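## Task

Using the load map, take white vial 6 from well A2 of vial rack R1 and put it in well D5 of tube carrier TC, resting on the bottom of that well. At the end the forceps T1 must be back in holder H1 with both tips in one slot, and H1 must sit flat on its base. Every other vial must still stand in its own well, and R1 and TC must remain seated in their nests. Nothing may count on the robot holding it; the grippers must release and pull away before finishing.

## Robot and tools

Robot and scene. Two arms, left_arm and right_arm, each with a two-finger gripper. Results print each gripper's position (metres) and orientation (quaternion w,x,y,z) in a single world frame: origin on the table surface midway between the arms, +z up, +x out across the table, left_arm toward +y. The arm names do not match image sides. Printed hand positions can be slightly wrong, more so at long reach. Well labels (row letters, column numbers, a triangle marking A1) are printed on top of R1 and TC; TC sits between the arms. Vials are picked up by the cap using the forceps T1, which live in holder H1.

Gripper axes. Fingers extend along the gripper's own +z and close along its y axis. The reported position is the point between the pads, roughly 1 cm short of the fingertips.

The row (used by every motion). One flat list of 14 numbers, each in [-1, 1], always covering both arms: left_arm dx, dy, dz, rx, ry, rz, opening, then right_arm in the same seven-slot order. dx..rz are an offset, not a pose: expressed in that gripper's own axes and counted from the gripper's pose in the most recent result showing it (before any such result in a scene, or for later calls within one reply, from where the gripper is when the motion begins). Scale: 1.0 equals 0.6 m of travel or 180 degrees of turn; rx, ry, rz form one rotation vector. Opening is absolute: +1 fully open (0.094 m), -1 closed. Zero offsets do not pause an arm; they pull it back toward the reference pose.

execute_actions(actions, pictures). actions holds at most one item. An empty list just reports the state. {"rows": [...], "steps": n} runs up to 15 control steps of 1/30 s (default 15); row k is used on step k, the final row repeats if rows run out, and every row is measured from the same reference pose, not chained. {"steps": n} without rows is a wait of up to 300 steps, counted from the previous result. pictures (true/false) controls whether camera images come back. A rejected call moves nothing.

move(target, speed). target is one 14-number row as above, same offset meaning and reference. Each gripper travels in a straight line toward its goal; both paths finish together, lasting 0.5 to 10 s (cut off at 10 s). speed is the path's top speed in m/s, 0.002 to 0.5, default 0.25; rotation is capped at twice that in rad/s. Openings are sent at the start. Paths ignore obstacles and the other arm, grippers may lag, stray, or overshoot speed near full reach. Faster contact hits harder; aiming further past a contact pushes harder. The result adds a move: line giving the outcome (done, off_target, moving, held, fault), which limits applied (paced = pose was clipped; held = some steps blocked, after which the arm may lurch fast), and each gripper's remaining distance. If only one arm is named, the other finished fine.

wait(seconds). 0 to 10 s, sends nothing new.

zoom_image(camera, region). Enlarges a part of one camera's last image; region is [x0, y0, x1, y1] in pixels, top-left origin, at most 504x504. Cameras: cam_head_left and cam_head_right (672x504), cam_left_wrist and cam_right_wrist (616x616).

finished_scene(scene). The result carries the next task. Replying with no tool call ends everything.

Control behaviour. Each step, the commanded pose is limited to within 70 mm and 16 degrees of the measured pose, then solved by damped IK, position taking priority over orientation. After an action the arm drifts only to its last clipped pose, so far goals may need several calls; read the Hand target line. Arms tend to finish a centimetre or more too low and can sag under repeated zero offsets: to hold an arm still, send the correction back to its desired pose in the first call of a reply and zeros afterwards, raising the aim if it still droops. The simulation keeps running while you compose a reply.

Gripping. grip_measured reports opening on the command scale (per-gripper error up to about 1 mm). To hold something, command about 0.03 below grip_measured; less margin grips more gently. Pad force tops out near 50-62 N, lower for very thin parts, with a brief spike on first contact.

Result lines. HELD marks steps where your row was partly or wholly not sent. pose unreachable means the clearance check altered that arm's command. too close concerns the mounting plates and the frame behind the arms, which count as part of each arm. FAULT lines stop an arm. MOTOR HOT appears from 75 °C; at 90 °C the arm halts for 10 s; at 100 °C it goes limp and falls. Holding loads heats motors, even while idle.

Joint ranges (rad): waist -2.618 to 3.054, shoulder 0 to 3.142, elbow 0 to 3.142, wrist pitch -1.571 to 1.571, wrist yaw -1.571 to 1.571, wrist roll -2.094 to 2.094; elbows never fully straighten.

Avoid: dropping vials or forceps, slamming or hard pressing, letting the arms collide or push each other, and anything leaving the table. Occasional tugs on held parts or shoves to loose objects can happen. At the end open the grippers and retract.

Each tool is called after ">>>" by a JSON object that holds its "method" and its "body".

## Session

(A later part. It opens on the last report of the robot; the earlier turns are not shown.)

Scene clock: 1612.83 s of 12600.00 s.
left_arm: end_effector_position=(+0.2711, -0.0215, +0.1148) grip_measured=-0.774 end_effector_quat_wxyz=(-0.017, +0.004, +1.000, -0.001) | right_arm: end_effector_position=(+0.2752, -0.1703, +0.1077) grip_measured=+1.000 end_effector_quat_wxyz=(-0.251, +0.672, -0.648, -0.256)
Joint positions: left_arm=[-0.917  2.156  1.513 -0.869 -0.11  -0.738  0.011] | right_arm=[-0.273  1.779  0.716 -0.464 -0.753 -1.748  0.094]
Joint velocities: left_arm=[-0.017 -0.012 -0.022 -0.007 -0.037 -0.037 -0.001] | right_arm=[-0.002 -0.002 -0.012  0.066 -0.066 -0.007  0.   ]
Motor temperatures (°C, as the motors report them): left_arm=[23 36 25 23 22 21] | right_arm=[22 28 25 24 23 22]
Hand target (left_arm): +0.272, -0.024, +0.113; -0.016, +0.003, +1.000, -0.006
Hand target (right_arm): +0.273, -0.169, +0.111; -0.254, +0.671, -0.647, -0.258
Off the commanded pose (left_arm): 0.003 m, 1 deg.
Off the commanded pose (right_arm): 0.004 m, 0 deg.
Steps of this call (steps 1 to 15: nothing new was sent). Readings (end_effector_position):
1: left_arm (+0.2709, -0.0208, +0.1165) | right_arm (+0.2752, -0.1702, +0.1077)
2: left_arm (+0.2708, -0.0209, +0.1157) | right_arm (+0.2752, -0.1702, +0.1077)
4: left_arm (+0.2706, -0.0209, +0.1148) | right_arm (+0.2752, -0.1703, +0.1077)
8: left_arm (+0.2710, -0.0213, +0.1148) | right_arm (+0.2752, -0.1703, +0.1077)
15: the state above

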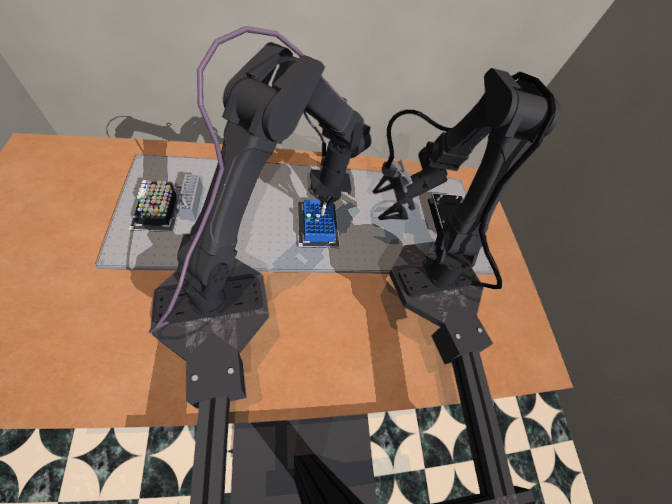

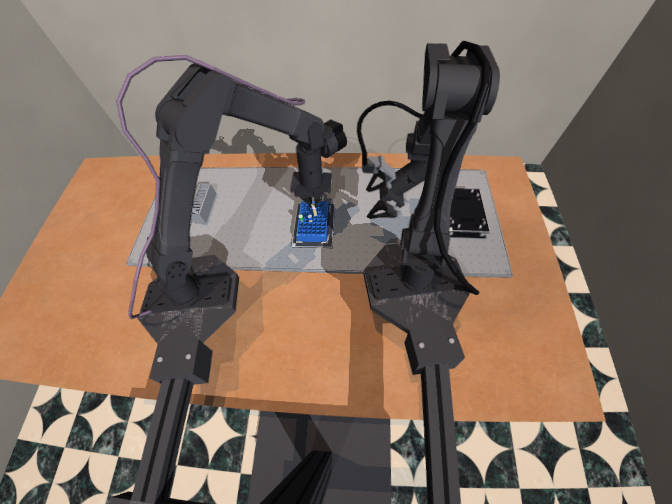

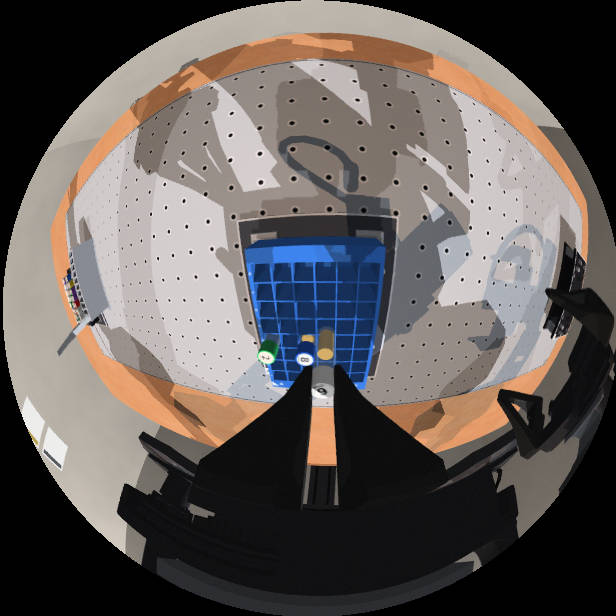

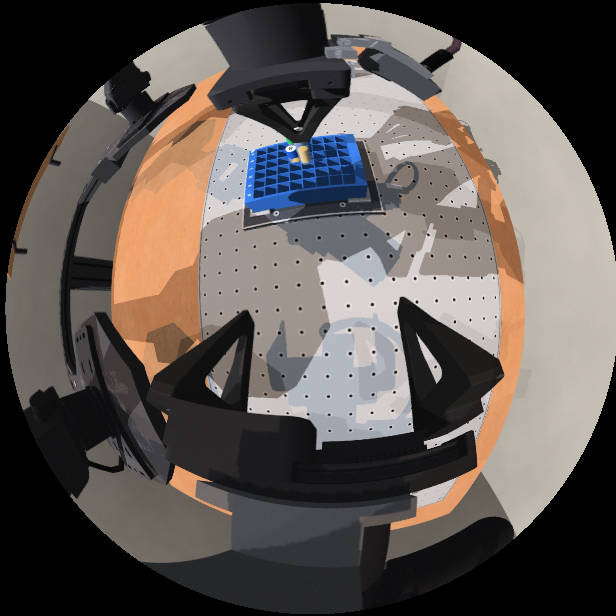

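>>> {"method": "execute_actions", "body": {"actions": [{"rows": [[-0.0068,0.0024,0.0251,-0.0086,-0.0048,0,-0.80,-0.0037,0,0,0,-0.004,0,1],[-0.00778,-0.00157,0.00608,-0.00099,-0.00629,0,-0.80,-0.0037,0,0,0,-0.004,0,1]], "steps": 15}]}}

>>> {"method": "zoom_image", "body": {"camera": "cam_left_wrist", "region": [290, 300, 360, 370]}}

>>> {"method": "zoom_image", "body": {"camera": "cam_right_wrist", "region": [275, 130, 335, 190]}}

Scene clock: 1675.13 s of 12600.00 s.
left_arm: end_effector_position=(+0.2718, -0.0214, +0.1114) grip_measured=-0.774 end_effector_quat_wxyz=(-0.016, +0.004, +1.000, +0.001) | right_arm: end_effector_position=(+0.2752, -0.1703, +0.1077) grip_measured=+1.000 end_effector_quat_wxyz=(-0.251, +0.672, -0.648, -0.256)
Joint positions: left_arm=[-0.917  2.164  1.513 -0.862 -0.115 -0.738  0.011] | right_arm=[-0.273  1.779  0.716 -0.464 -0.753 -1.748  0.094]
Joint velocities: left_arm=[-0.022  0.012 -0.012  0.051  0.037 -0.037 -0.   ] | right_arm=[-0.027 -0.017  0.002  0.007 -0.007 -0.022  0.   ]
Motor temperatures (°C, as the motors report them): left_arm=[23 37 25 23 22 21] | right_arm=[22 28 25 23 23 22]
Hand target (left_arm): +0.276, -0.022, +0.111; -0.008, +0.004, +1.000, +0.001
Hand target (right_arm): +0.275, -0.169, +0.109; -0.255, +0.671, -0.646, -0.260
Off the commanded pose (left_arm): 0.004 m, 1 deg.
Off the commanded pose (right_arm): 0.002 m, 1 deg.
Steps of this call (steps 1 to 90: nothing new was sent; then 58.80 s passed at rest; steps 91 to 105: all 15 steps of this action). Readings (end_effector_position):
91: left_arm (+0.2712, -0.0212, +0.1138) | right_arm (+0.2752, -0.1703, +0.1077)
92: left_arm (+0.2720, -0.0216, +0.1133) | right_arm (+0.2752, -0.1703, +0.1077)
94: left_arm (+0.2714, -0.0212, +0.1116) | right_arm (+0.2752, -0.1703, +0.1077)
98: left_arm (+0.2717, -0.0213, +0.1114) | right_arm (+0.2752, -0.1703, +0.1077)
105: the state above

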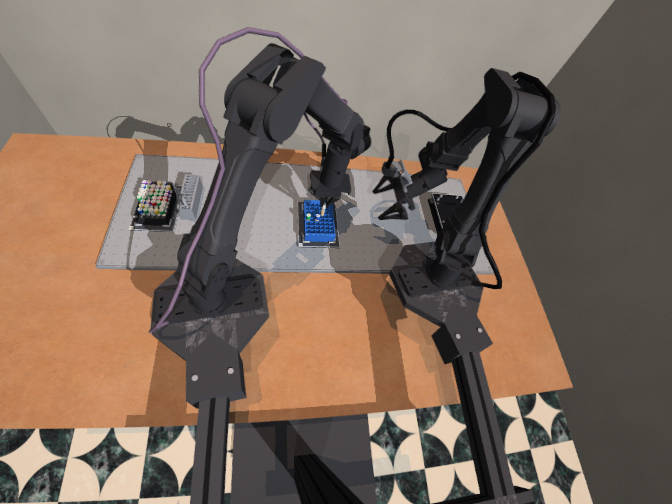

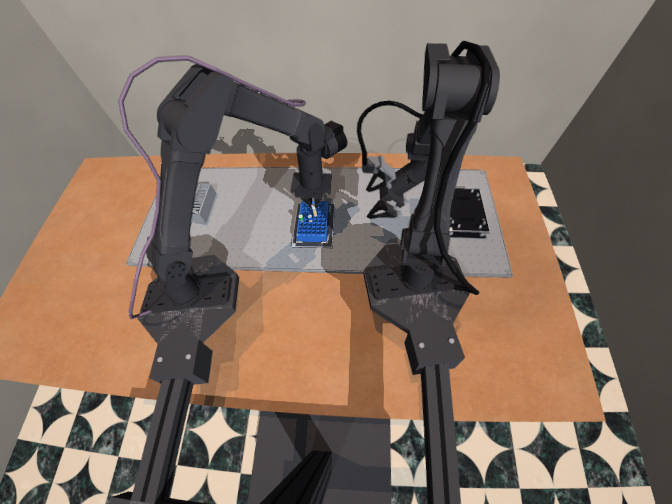

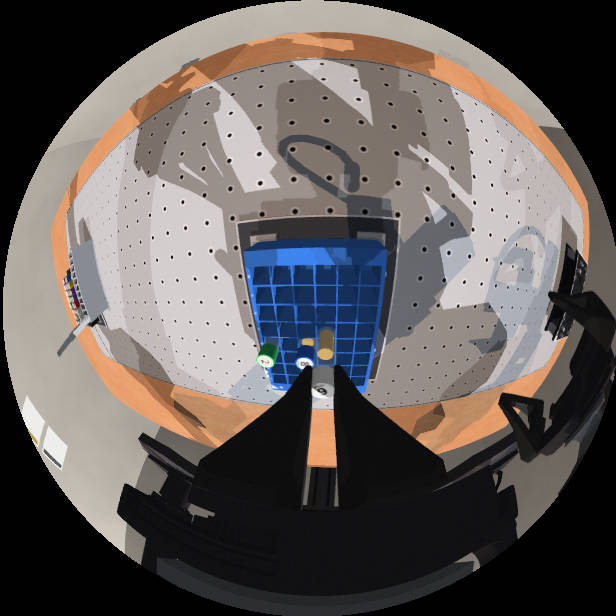

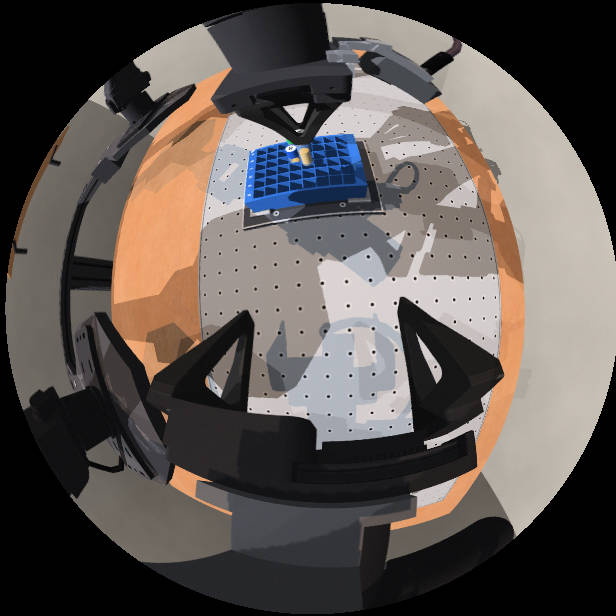

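Region (290, 300, 360, 370) of cam_left_wrist's 616x616 image, scaled by 7.200, with more detail than that image has.

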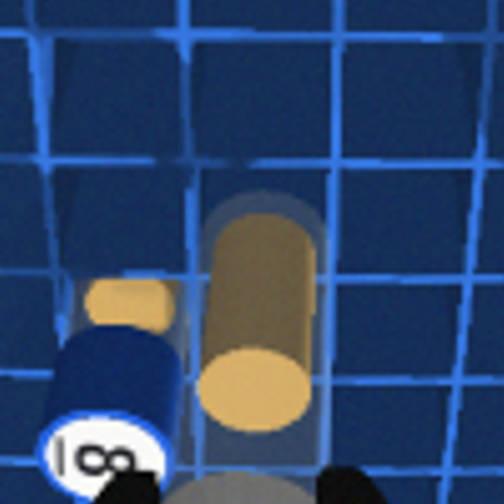

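Region (275, 130, 335, 190) of cam_right_wrist's 616x616 image, scaled by 8.400, with more detail than that image has.

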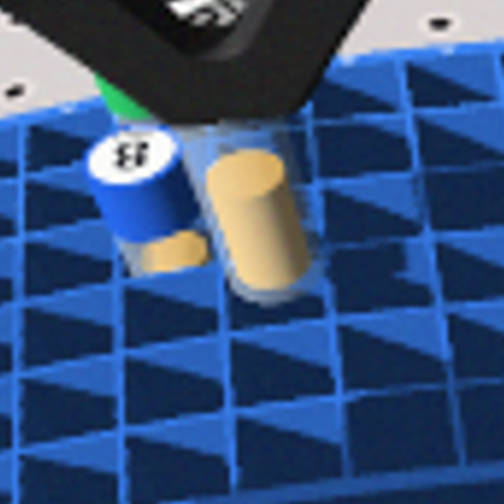

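>>> {"method": "execute_actions", "body": {"actions": [{"rows": [[-0.00693,0.001,0.022,-0.0066,-0.00508,0,-0.80,-0.0037,0,0,0,-0.004,0,1],[-0.00725,-0.0017,0.00547,-0.00067,-0.00589,0,-0.80,-0.0037,0,0,0,-0.004,0,1],[-0.00734,-0.00179,0.00769,-0.00107,-0.00584,0,-0.80,-0.0037,0,0,0,-0.004,0,1],[-0.00744,-0.00189,0.0099,-0.00148,-0.00579,0,-0.80,-0.0037,0,0,0,-0.004,0,1],[-0.00753,-0.00198,0.01212,-0.00188,-0.00574,0,-0.80,-0.0037,0,0,0,-0.004,0,1],[-0.0081,-0.00238,0.01369,-0.00193,-0.0061,0,-0.80,-0.0037,0,0,0,-0.004,0,1]], "steps": 15}]}}

>>> {"method": "zoom_image", "body": {"camera": "cam_left_wrist", "region": [290, 300, 360, 370]}}

>>> {"method": "zoom_image", "body": {"camera": "cam_right_wrist", "region": [275, 130, 335, 190]}}

Scene clock: 1710.97 s of 12600.00 s.
left_arm: end_effector_position=(+0.2725, -0.0215, +0.1063) grip_measured=-0.774 end_effector_quat_wxyz=(-0.015, +0.004, +1.000, +0.004) | right_arm: end_effector_position=(+0.2752, -0.1703, +0.1077) grip_measured=+1.000 end_effector_quat_wxyz=(-0.251, +0.672, -0.648, -0.256)
Joint positions: left_arm=[-0.917  2.178  1.513 -0.85  -0.121 -0.738  0.011] | right_arm=[-0.273  1.779  0.716 -0.464 -0.753 -1.748  0.094]
Joint velocities: left_arm=[ 0.002  0.012 -0.002  0.037  0.007 -0.022 -0.   ] | right_arm=[ 0.002 -0.007  0.002  0.022 -0.125 -0.081  0.   ]
Motor temperatures (°C, as the motors report them): left_arm=[23 37 25 23 22 21] | right_arm=[22 28 25 23 23 22]
Hand target (left_arm): +0.276, -0.023, +0.103; -0.007, +0.004, +1.000, +0.004
Hand target (right_arm): +0.275, -0.169, +0.109; -0.255, +0.671, -0.646, -0.260
Off the commanded pose (left_arm): 0.005 m, 1 deg.
Off the commanded pose (right_arm): 0.002 m, 1 deg.
Steps of this call (steps 1 to 90: nothing new was sent; then 32.33 s passed at rest; steps 91 to 105: all 15 steps of this action). Readings (end_effector_position):
91: left_arm (+0.2720, -0.0212, +0.1107) | right_arm (+0.2752, -0.1703, +0.1077)
92: left_arm (+0.2727, -0.0216, +0.1102) | right_arm (+0.2752, -0.1703, +0.1077)
94: left_arm (+0.2722, -0.0214, +0.1085) | right_arm (+0.2752, -0.1703, +0.1077)
98: left_arm (+0.2723, -0.0216, +0.1063) | right_arm (+0.2752, -0.1703, +0.1077)
105: the state above

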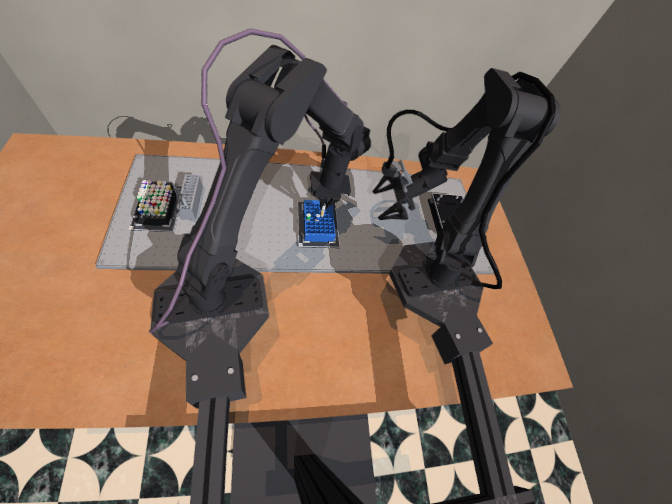

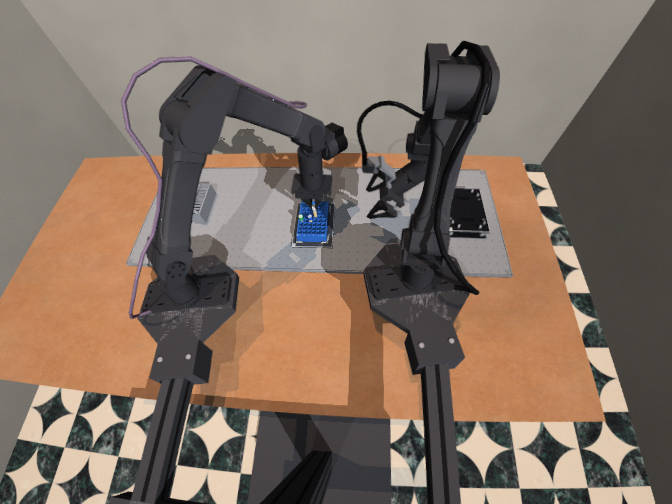

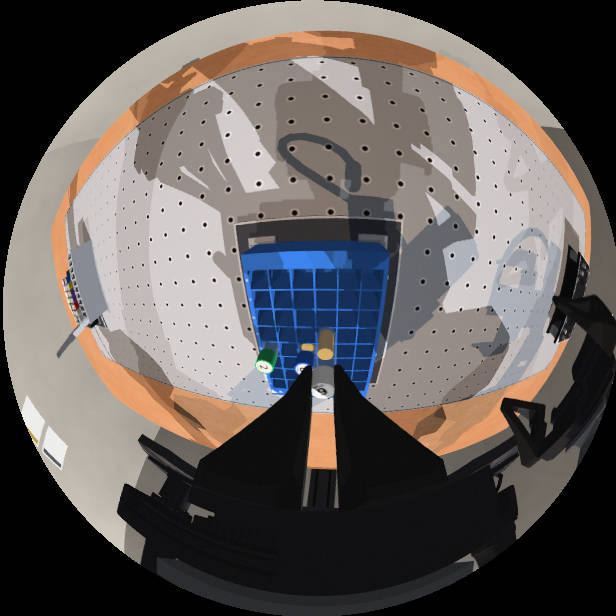

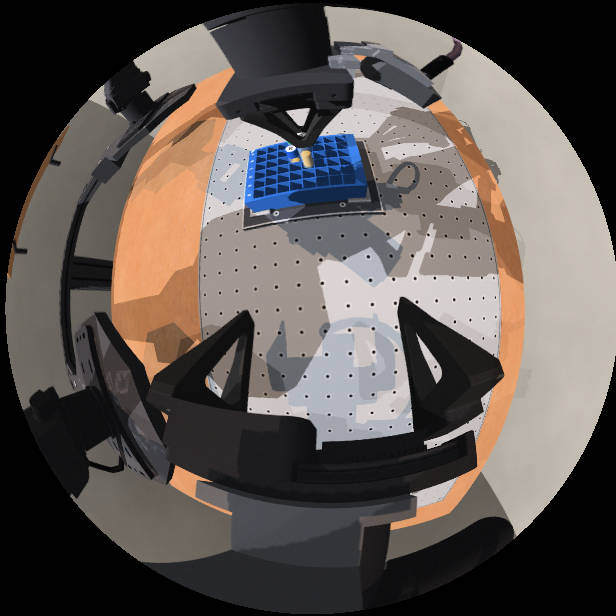

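Region (290, 300, 360, 370) of cam_left_wrist's 616x616 image, scaled by 7.200, with more detail than that image has.

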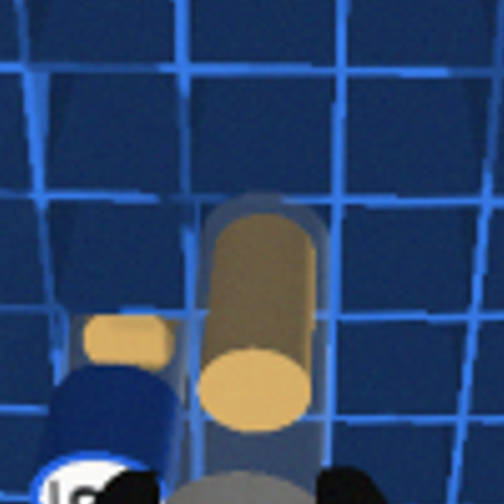

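Region (275, 130, 335, 190) of cam_right_wrist's 616x616 image, scaled by 8.400, with more detail than that image has.

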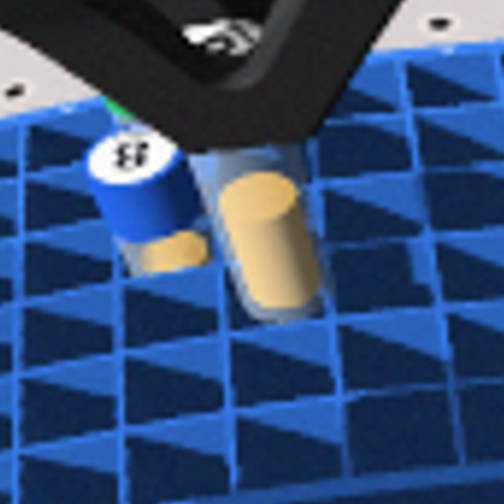

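>>> {"method": "execute_actions", "body": {"actions": [{"rows": [[0.00785,0.0011,-0.01245,0.00279,0.00626,0,-0.80,-0.0037,0,0,0,-0.004,0,1],[0.00243,0.00038,-0.0126,0.00272,0.00154,0,-0.80,-0.0037,0,0,0,-0.004,0,1]], "steps": 12}]}}

>>> {"method": "zoom_image", "body": {"camera": "cam_left_wrist", "region": [290, 300, 360, 370]}}

>>> {"method": "zoom_image", "body": {"camera": "cam_right_wrist", "region": [275, 130, 335, 190]}}

Scene clock: 1741.80 s of 12600.00 s.
left_arm: end_effector_position=(+0.2717, -0.0215, +0.1063) grip_measured=-0.774 end_effector_quat_wxyz=(-0.017, +0.004, +1.000, +0.004) | right_arm: end_effector_position=(+0.2752, -0.1703, +0.1077) grip_measured=+1.000 end_effector_quat_wxyz=(-0.251, +0.672, -0.648, -0.256)
Joint positions: left_arm=[-0.917  2.178  1.513 -0.853 -0.118 -0.738  0.011] | right_arm=[-0.273  1.779  0.716 -0.464 -0.753 -1.748  0.094]
Joint velocities: left_arm=[-0.007 -0.007 -0.002 -0.037 -0.037 -0.007  0.   ] | right_arm=[ 0.017  0.002 -0.007 -0.022  0.022 -0.066  0.   ]
Motor temperatures (°C, as the motors report them): left_arm=[23 36 25 23 22 21] | right_arm=[22 28 25 22 23 22]
Hand target (left_arm): +0.271, -0.022, +0.114; -0.017, +0.004, +1.000, -0.000
Hand target (right_arm): +0.275, -0.169, +0.109; -0.255, +0.671, -0.646, -0.260
Off the commanded pose (left_arm): 0.008 m, 0 deg.
Off the commanded pose (right_arm): 0.002 m, 1 deg.
Steps of this call (steps 1 to 90: nothing new was sent; then 27.43 s passed at rest; steps 91 to 102: all 12 steps of this action). Readings (end_effector_position):
91: left_arm (+0.2720, -0.0215, +0.1063) | right_arm (+0.2752, -0.1703, +0.1077)
92: left_arm (+0.2717, -0.0215, +0.1063) | right_arm (+0.2752, -0.1703, +0.1077)
94: left_arm (+0.2717, -0.0215, +0.1063) | right_arm (+0.2752, -0.1703, +0.1077)
98: left_arm (+0.2717, -0.0215, +0.1063) | right_arm (+0.2752, -0.1703, +0.1077)
102: the state above

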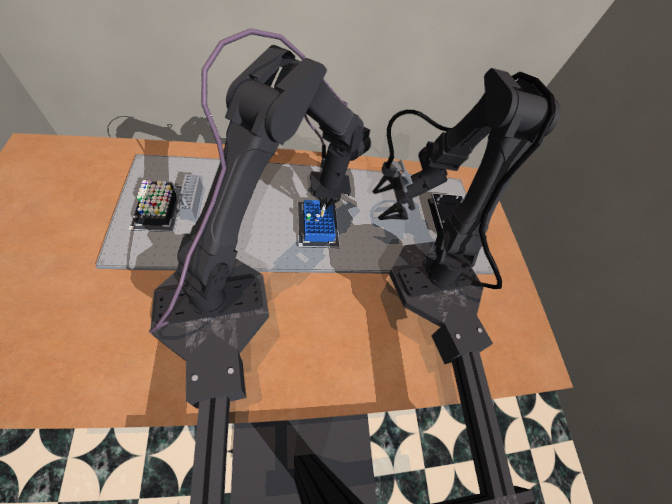

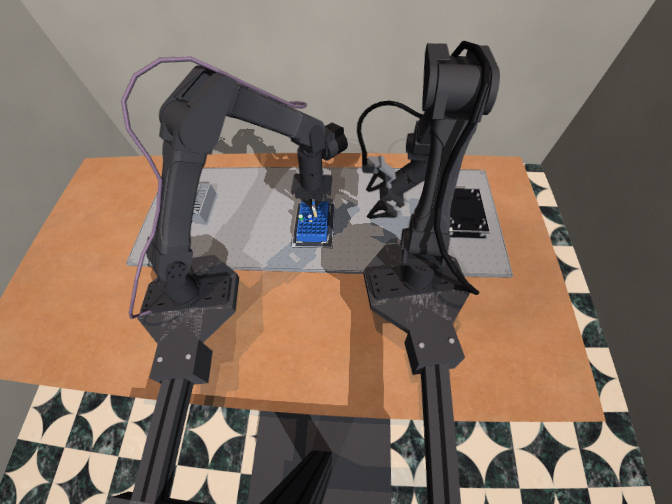

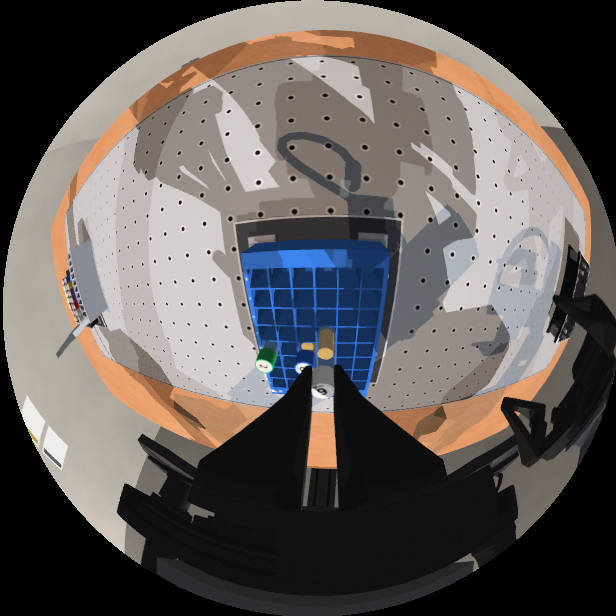

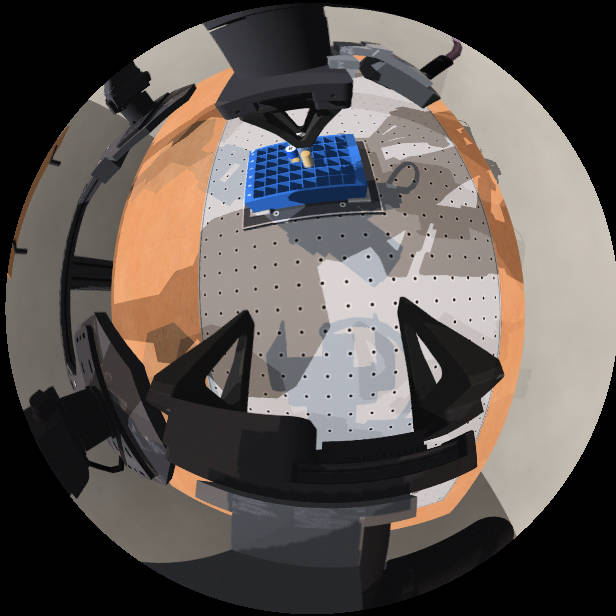

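Region (290, 300, 360, 370) of cam_left_wrist's 616x616 image, scaled by 7.200, with more detail than that image has.

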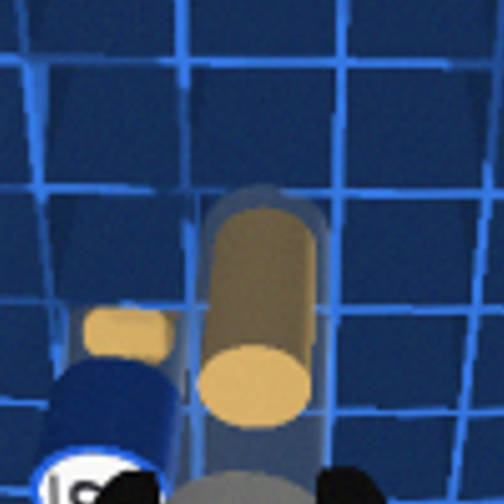

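Region (275, 130, 335, 190) of cam_right_wrist's 616x616 image, scaled by 8.400, with more detail than that image has.

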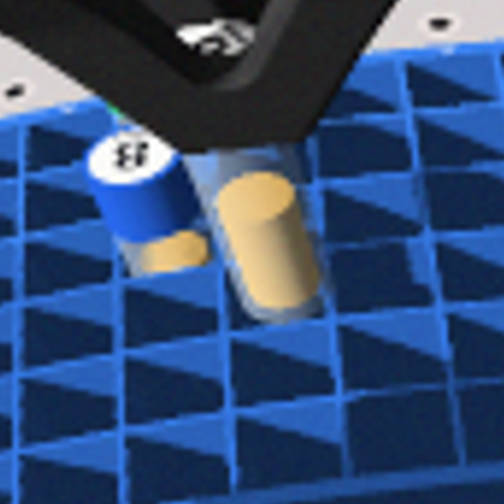

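>>> {"method": "execute_actions", "body": {"actions": [{"rows": [[-0.0151,-0.0025,-0.0005,0.0003,-0.01306,0,-0.80,-0.0037,0,0,0,-0.004,0,1],[-0.00957,-0.00189,-0.0003,0.00045,-0.00822,0,-0.80,-0.0037,0,0,0,-0.004,0,1]], "steps": 10}]}}

>>> {"method": "zoom_image", "body": {"camera": "cam_left_wrist", "region": [290, 300, 360, 370]}}

>>> {"method": "zoom_image", "body": {"camera": "cam_right_wrist", "region": [275, 130, 335, 190]}}

Scene clock: 1835.80 s of 12600.00 s.
left_arm: end_effector_position=(+0.2724, -0.0215, +0.1063) grip_measured=-0.774 end_effector_quat_wxyz=(-0.015, +0.004, +1.000, +0.004) | right_arm: end_effector_position=(+0.2752, -0.1703, +0.1077) grip_measured=+1.000 end_effector_quat_wxyz=(-0.251, +0.672, -0.648, -0.256)
Joint positions: left_arm=[-0.917  2.178  1.513 -0.851 -0.121 -0.738  0.011] | right_arm=[-0.273  1.779  0.716 -0.464 -0.753 -1.748  0.094]
Joint velocities: left_arm=[ 0.002 -0.017 -0.007  0.007 -0.022  0.007 -0.001] | right_arm=[-0.007  0.012 -0.002 -0.007 -0.066 -0.007  0.   ]
Motor temperatures (°C, as the motors report them): left_arm=[23 38 25 23 22 21] | right_arm=[22 28 25 22 23 22]
Hand target (left_arm): +0.277, -0.023, +0.106; -0.004, +0.004, +1.000, +0.003
Hand target (right_arm): +0.275, -0.169, +0.109; -0.255, +0.671, -0.646, -0.260
Off the commanded pose (left_arm): 0.005 m, 1 deg.
Off the commanded pose (right_arm): 0.002 m, 1 deg.
Steps of this call (steps 1 to 90: nothing new was sent; then 90.67 s passed at rest; steps 91 to 100: all 10 steps of this action). Readings (end_effector_position):
91: left_arm (+0.2721, -0.0215, +0.1063) | right_arm (+0.2752, -0.1703, +0.1077)
92: left_arm (+0.2724, -0.0215, +0.1063) | right_arm (+0.2752, -0.1703, +0.1077)
94: left_arm (+0.2724, -0.0215, +0.1063) | right_arm (+0.2752, -0.1703, +0.1077)
98: left_arm (+0.2724, -0.0215, +0.1063) | right_arm (+0.2752, -0.1703, +0.1077)
100: the state above

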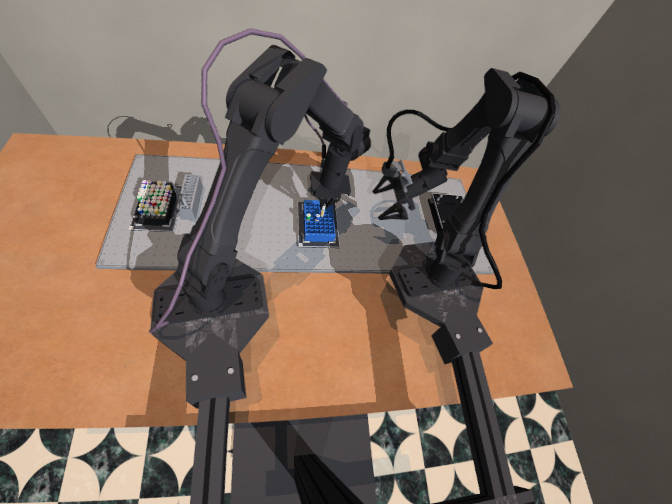

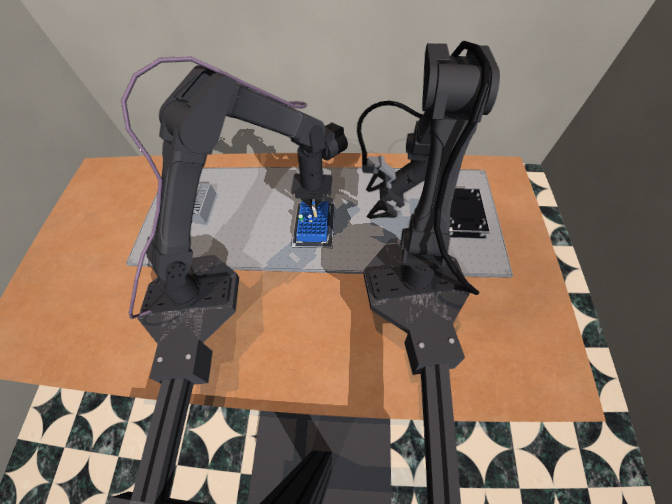

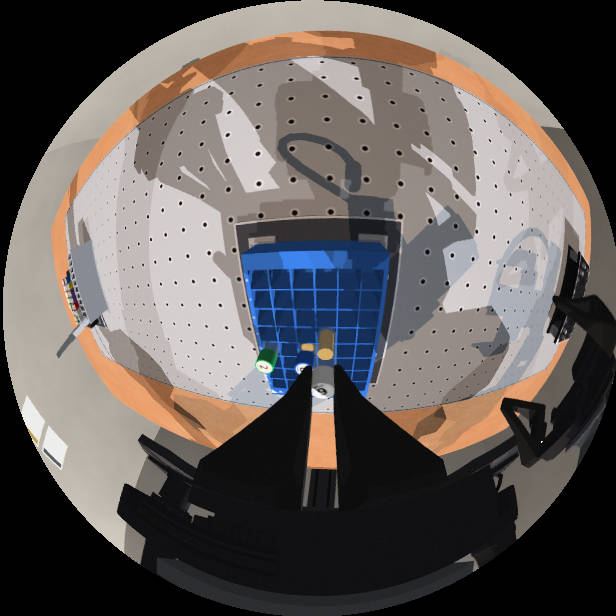

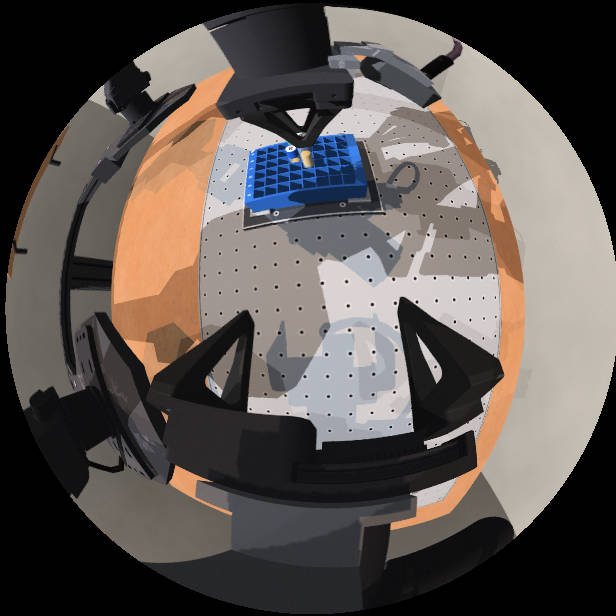

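Region (290, 300, 360, 370) of cam_left_wrist's 616x616 image, scaled by 7.200, with more detail than that image has.

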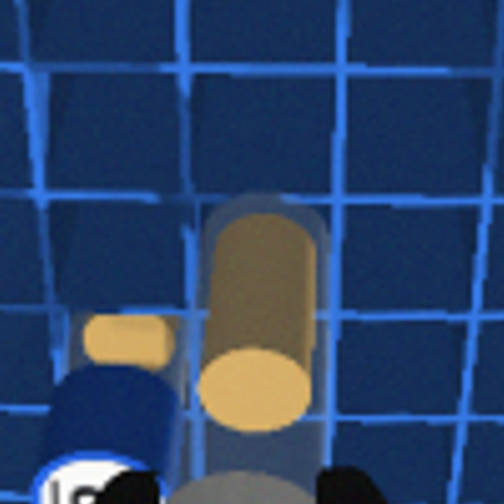

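Region (275, 130, 335, 190) of cam_right_wrist's 616x616 image, scaled by 8.400, with more detail than that image has.

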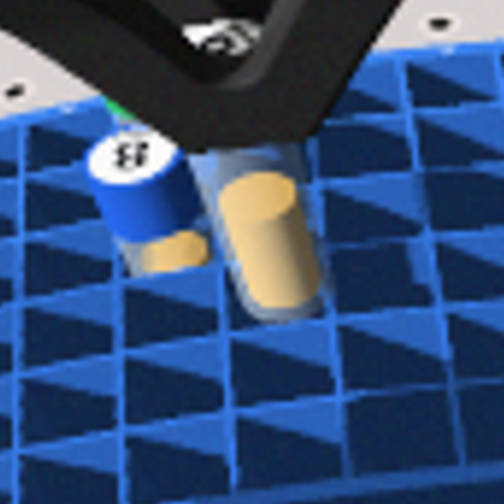

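>>> {"method": "execute_actions", "body": {"actions": [{"rows": [[-0.01615,-0.00795,-0.0456,0.01553,-0.01598,-0.003,-0.80,-0.0037,0,0,0,-0.004,0,1],[-0.0150,-0.0074,-0.0423,0.01442,-0.01484,-0.0028,-0.80,-0.0037,0,0,0,-0.004,0,1],[-0.0104,-0.00527,-0.0285,0.00976,-0.01004,-0.0019,-0.80,-0.0037,0,0,0,-0.004,0,1],[0.0024,-0.00157,-0.0281,0.00811,0.00079,-0.0007,-0.80,-0.0037,0,0,0,-0.004,0,1],[-0.00348,-0.00227,-0.0283,0.00797,-0.00432,-0.0012,-0.80,-0.0037,0,0,0,-0.004,0,1]], "steps": 15}]}}

>>> {"method": "zoom_image", "body": {"camera": "cam_left_wrist", "region": [290, 300, 360, 370]}}

>>> {"method": "zoom_image", "body": {"camera": "cam_right_wrist", "region": [275, 130, 335, 190]}}

Scene clock: 1860.80 s of 12600.00 s.
left_arm: end_effector_position=(+0.2730, -0.0222, +0.1108) grip_measured=-0.774 end_effector_quat_wxyz=(-0.014, +0.004, +1.000, +0.000) | right_arm: end_effector_position=(+0.2752, -0.1703, +0.1077) grip_measured=+1.000 end_effector_quat_wxyz=(-0.251, +0.672, -0.648, -0.256)
Joint positions: left_arm=[-0.917  2.166  1.513 -0.855 -0.117 -0.738  0.011] | right_arm=[-0.273  1.779  0.716 -0.464 -0.753 -1.748  0.094]
Joint velocities: left_arm=[-0.002 -0.007  0.012  0.037  0.022 -0.037 -0.001] | right_arm=[ 0.012  0.002 -0.017 -0.037 -0.037 -0.022  0.   ]
Motor temperatures (°C, as the motors report them): left_arm=[23 37 25 23 22 21] | right_arm=[22 28 25 22 23 22]
Hand target (left_arm): +0.275, -0.023, +0.123; -0.008, +0.002, +1.000, -0.008
Hand target (right_arm): +0.275, -0.169, +0.109; -0.255, +0.671, -0.646, -0.260
Off the commanded pose (left_arm): 0.013 m, 1 deg.
Off the commanded pose (right_arm): 0.002 m, 1 deg.
Steps of this call (steps 1 to 90: nothing new was sent; then 21.50 s passed at rest; steps 91 to 105: all 15 steps of this action). Readings (end_effector_position):
91: left_arm (+0.2728, -0.0217, +0.1073) | right_arm (+0.2752, -0.1703, +0.1077)
92: left_arm (+0.2731, -0.0217, +0.1085) | right_arm (+0.2752, -0.1703, +0.1077)
94: left_arm (+0.2737, -0.0223, +0.1105) | right_arm (+0.2752, -0.1703, +0.1077)
98: left_arm (+0.2731, -0.0222, +0.1108) | right_arm (+0.2752, -0.1703, +0.1077)
105: the state above

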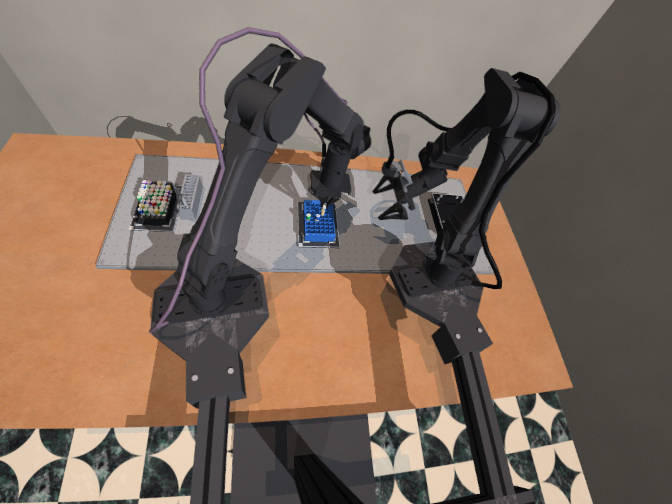

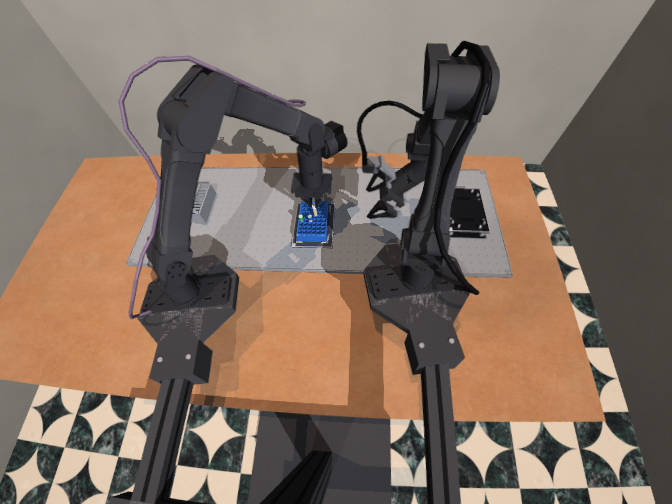

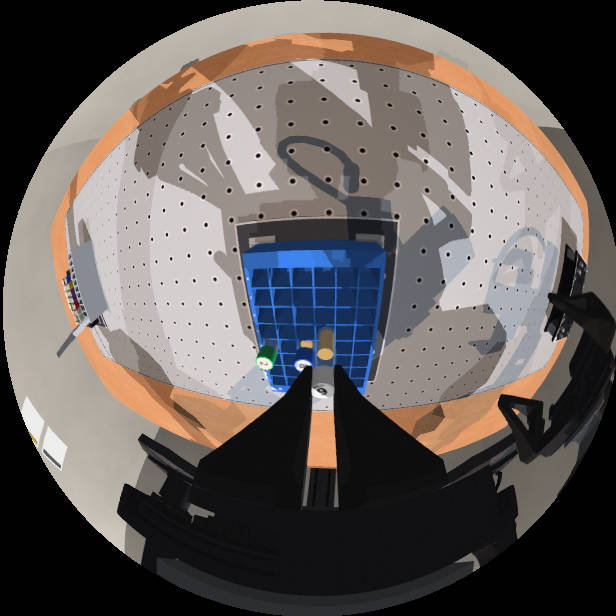

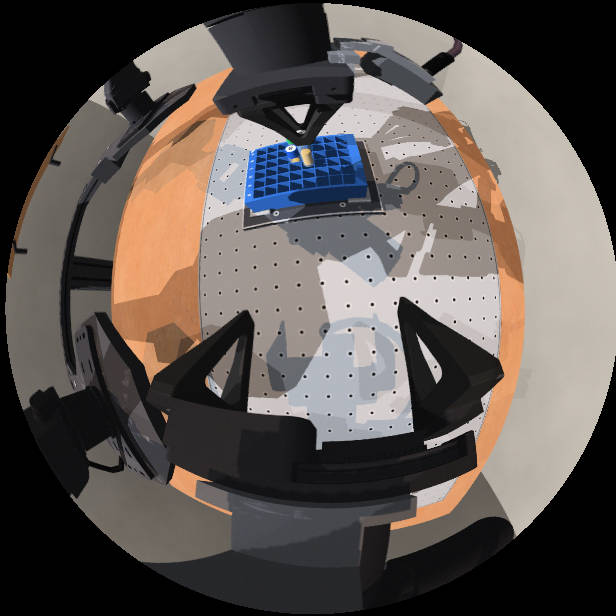

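Region (290, 300, 360, 370) of cam_left_wrist's 616x616 image, scaled by 7.200, with more detail than that image has.

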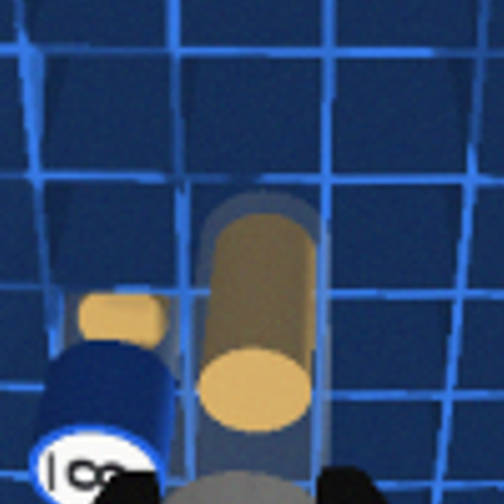

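Region (275, 130, 335, 190) of cam_right_wrist's 616x616 image, scaled by 8.400, with more detail than that image has.

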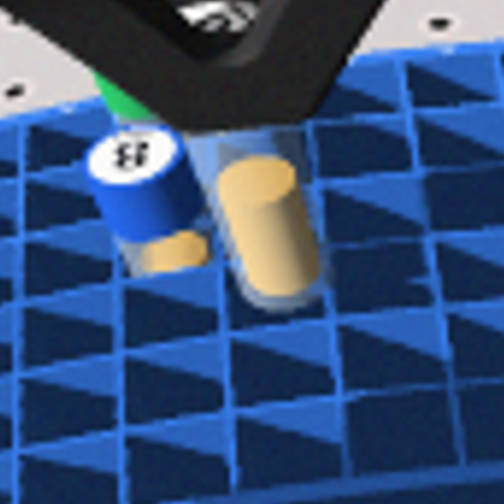

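>>> {"method": "execute_actions", "body": {"actions": [{"rows": [[0.01002,0.00553,0.02563,-0.00887,0.00913,0.0017,-0.80,-0.0037,0,0,0,-0.004,0,1],[0.0025,0.00138,0.0064,-0.00222,0.00228,0.0004,-0.80,-0.0037,0,0,0,-0.004,0,1]], "steps": 10}]}}

>>> {"method": "zoom_image", "body": {"camera": "cam_left_wrist", "region": [290, 300, 360, 370]}}

>>> {"method": "zoom_image", "body": {"camera": "cam_right_wrist", "region": [275, 130, 335, 190]}}

Scene clock: 1883.93 s of 12600.00 s.
left_arm: end_effector_position=(+0.2718, -0.0217, +0.1076) grip_measured=-0.774 end_effector_quat_wxyz=(-0.017, +0.004, +1.000, +0.003) | right_arm: end_effector_position=(+0.2752, -0.1703, +0.1077) grip_measured=+1.000 end_effector_quat_wxyz=(-0.251, +0.672, -0.648, -0.256)
Joint positions: left_arm=[-0.917  2.174  1.513 -0.854 -0.117 -0.738  0.011] | right_arm=[-0.273  1.779  0.716 -0.464 -0.753 -1.748  0.094]
Joint velocities: left_arm=[-0.012 -0.002  0.007 -0.051 -0.051 -0.022 -0.   ] | right_arm=[-0.012 -0.032 -0.012 -0.037  0.037  0.022  0.   ]
Motor temperatures (°C, as the motors report them): left_arm=[23 38 25 23 22 21] | right_arm=[22 28 25 21 23 22]
Hand target (left_arm): +0.271, -0.021, +0.107; -0.017, +0.004, +1.000, +0.004
Hand target (right_arm): +0.275, -0.169, +0.109; -0.255, +0.671, -0.646, -0.260
Off the commanded pose (left_arm): 0.001 m, 0 deg.
Off the commanded pose (right_arm): 0.002 m, 1 deg.
Steps of this call (steps 1 to 90: nothing new was sent; then 19.80 s passed at rest; steps 91 to 100: all 10 steps of this action). Readings (end_effector_position):
91: left_arm (+0.2726, -0.0221, +0.1099) | right_arm (+0.2752, -0.1703, +0.1077)
92: left_arm (+0.2726, -0.0222, +0.1095) | right_arm (+0.2752, -0.1703, +0.1077)
94: left_arm (+0.2719, -0.0218, +0.1079) | right_arm (+0.2752, -0.1703, +0.1077)
98: left_arm (+0.2718, -0.0217, +0.1076) | right_arm (+0.2752, -0.1703, +0.1077)
100: the state above

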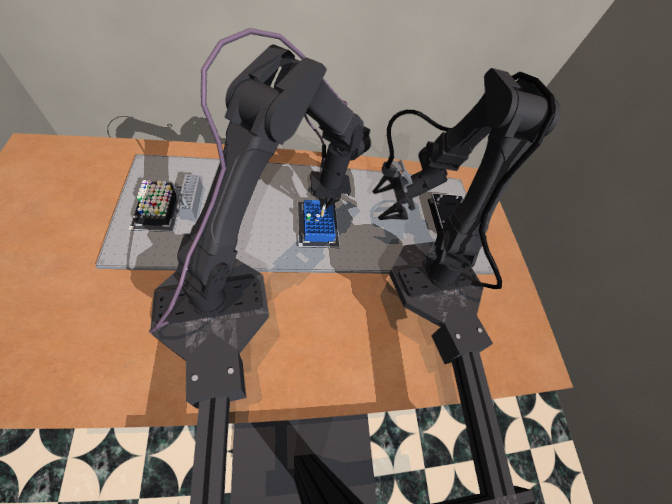

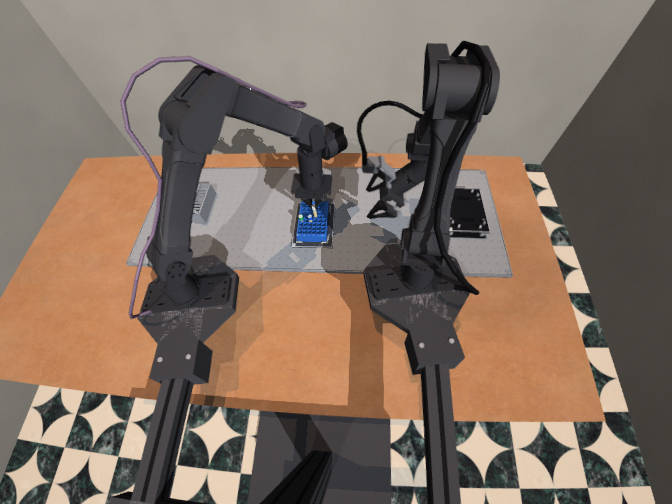

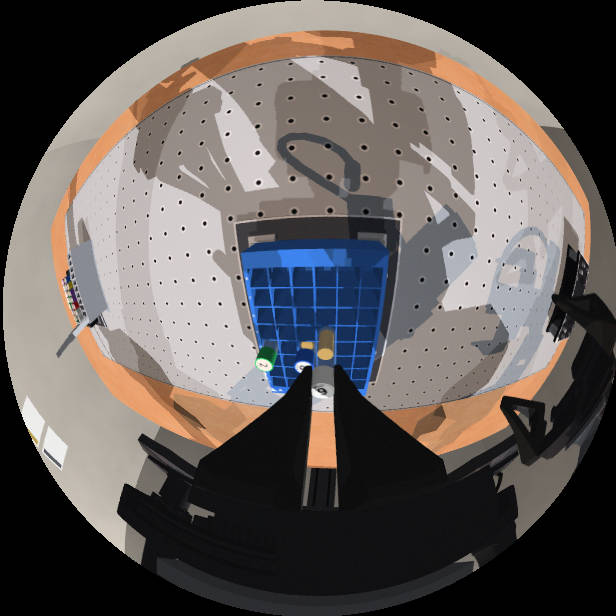

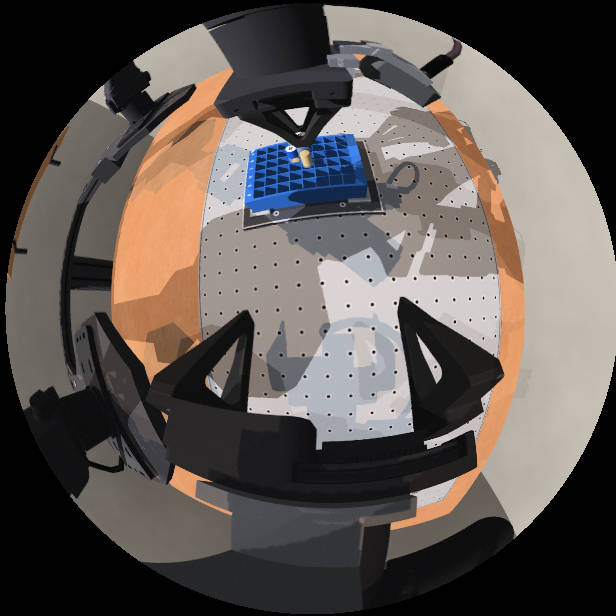

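Region (290, 300, 360, 370) of cam_left_wrist's 616x616 image, scaled by 7.200, with more detail than that image has.

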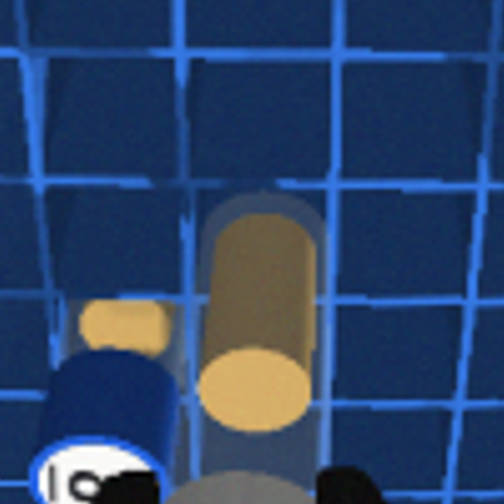

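Region (275, 130, 335, 190) of cam_right_wrist's 616x616 image, scaled by 8.400, with more detail than that image has.

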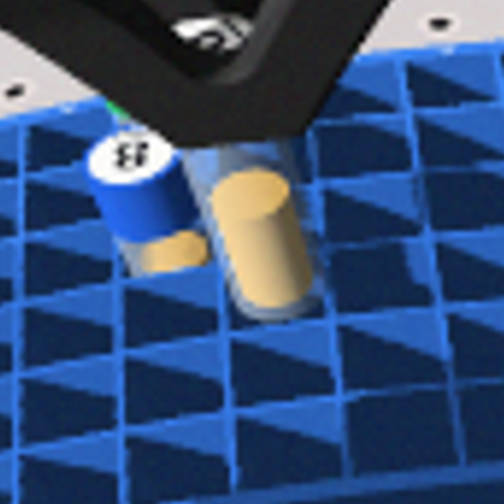

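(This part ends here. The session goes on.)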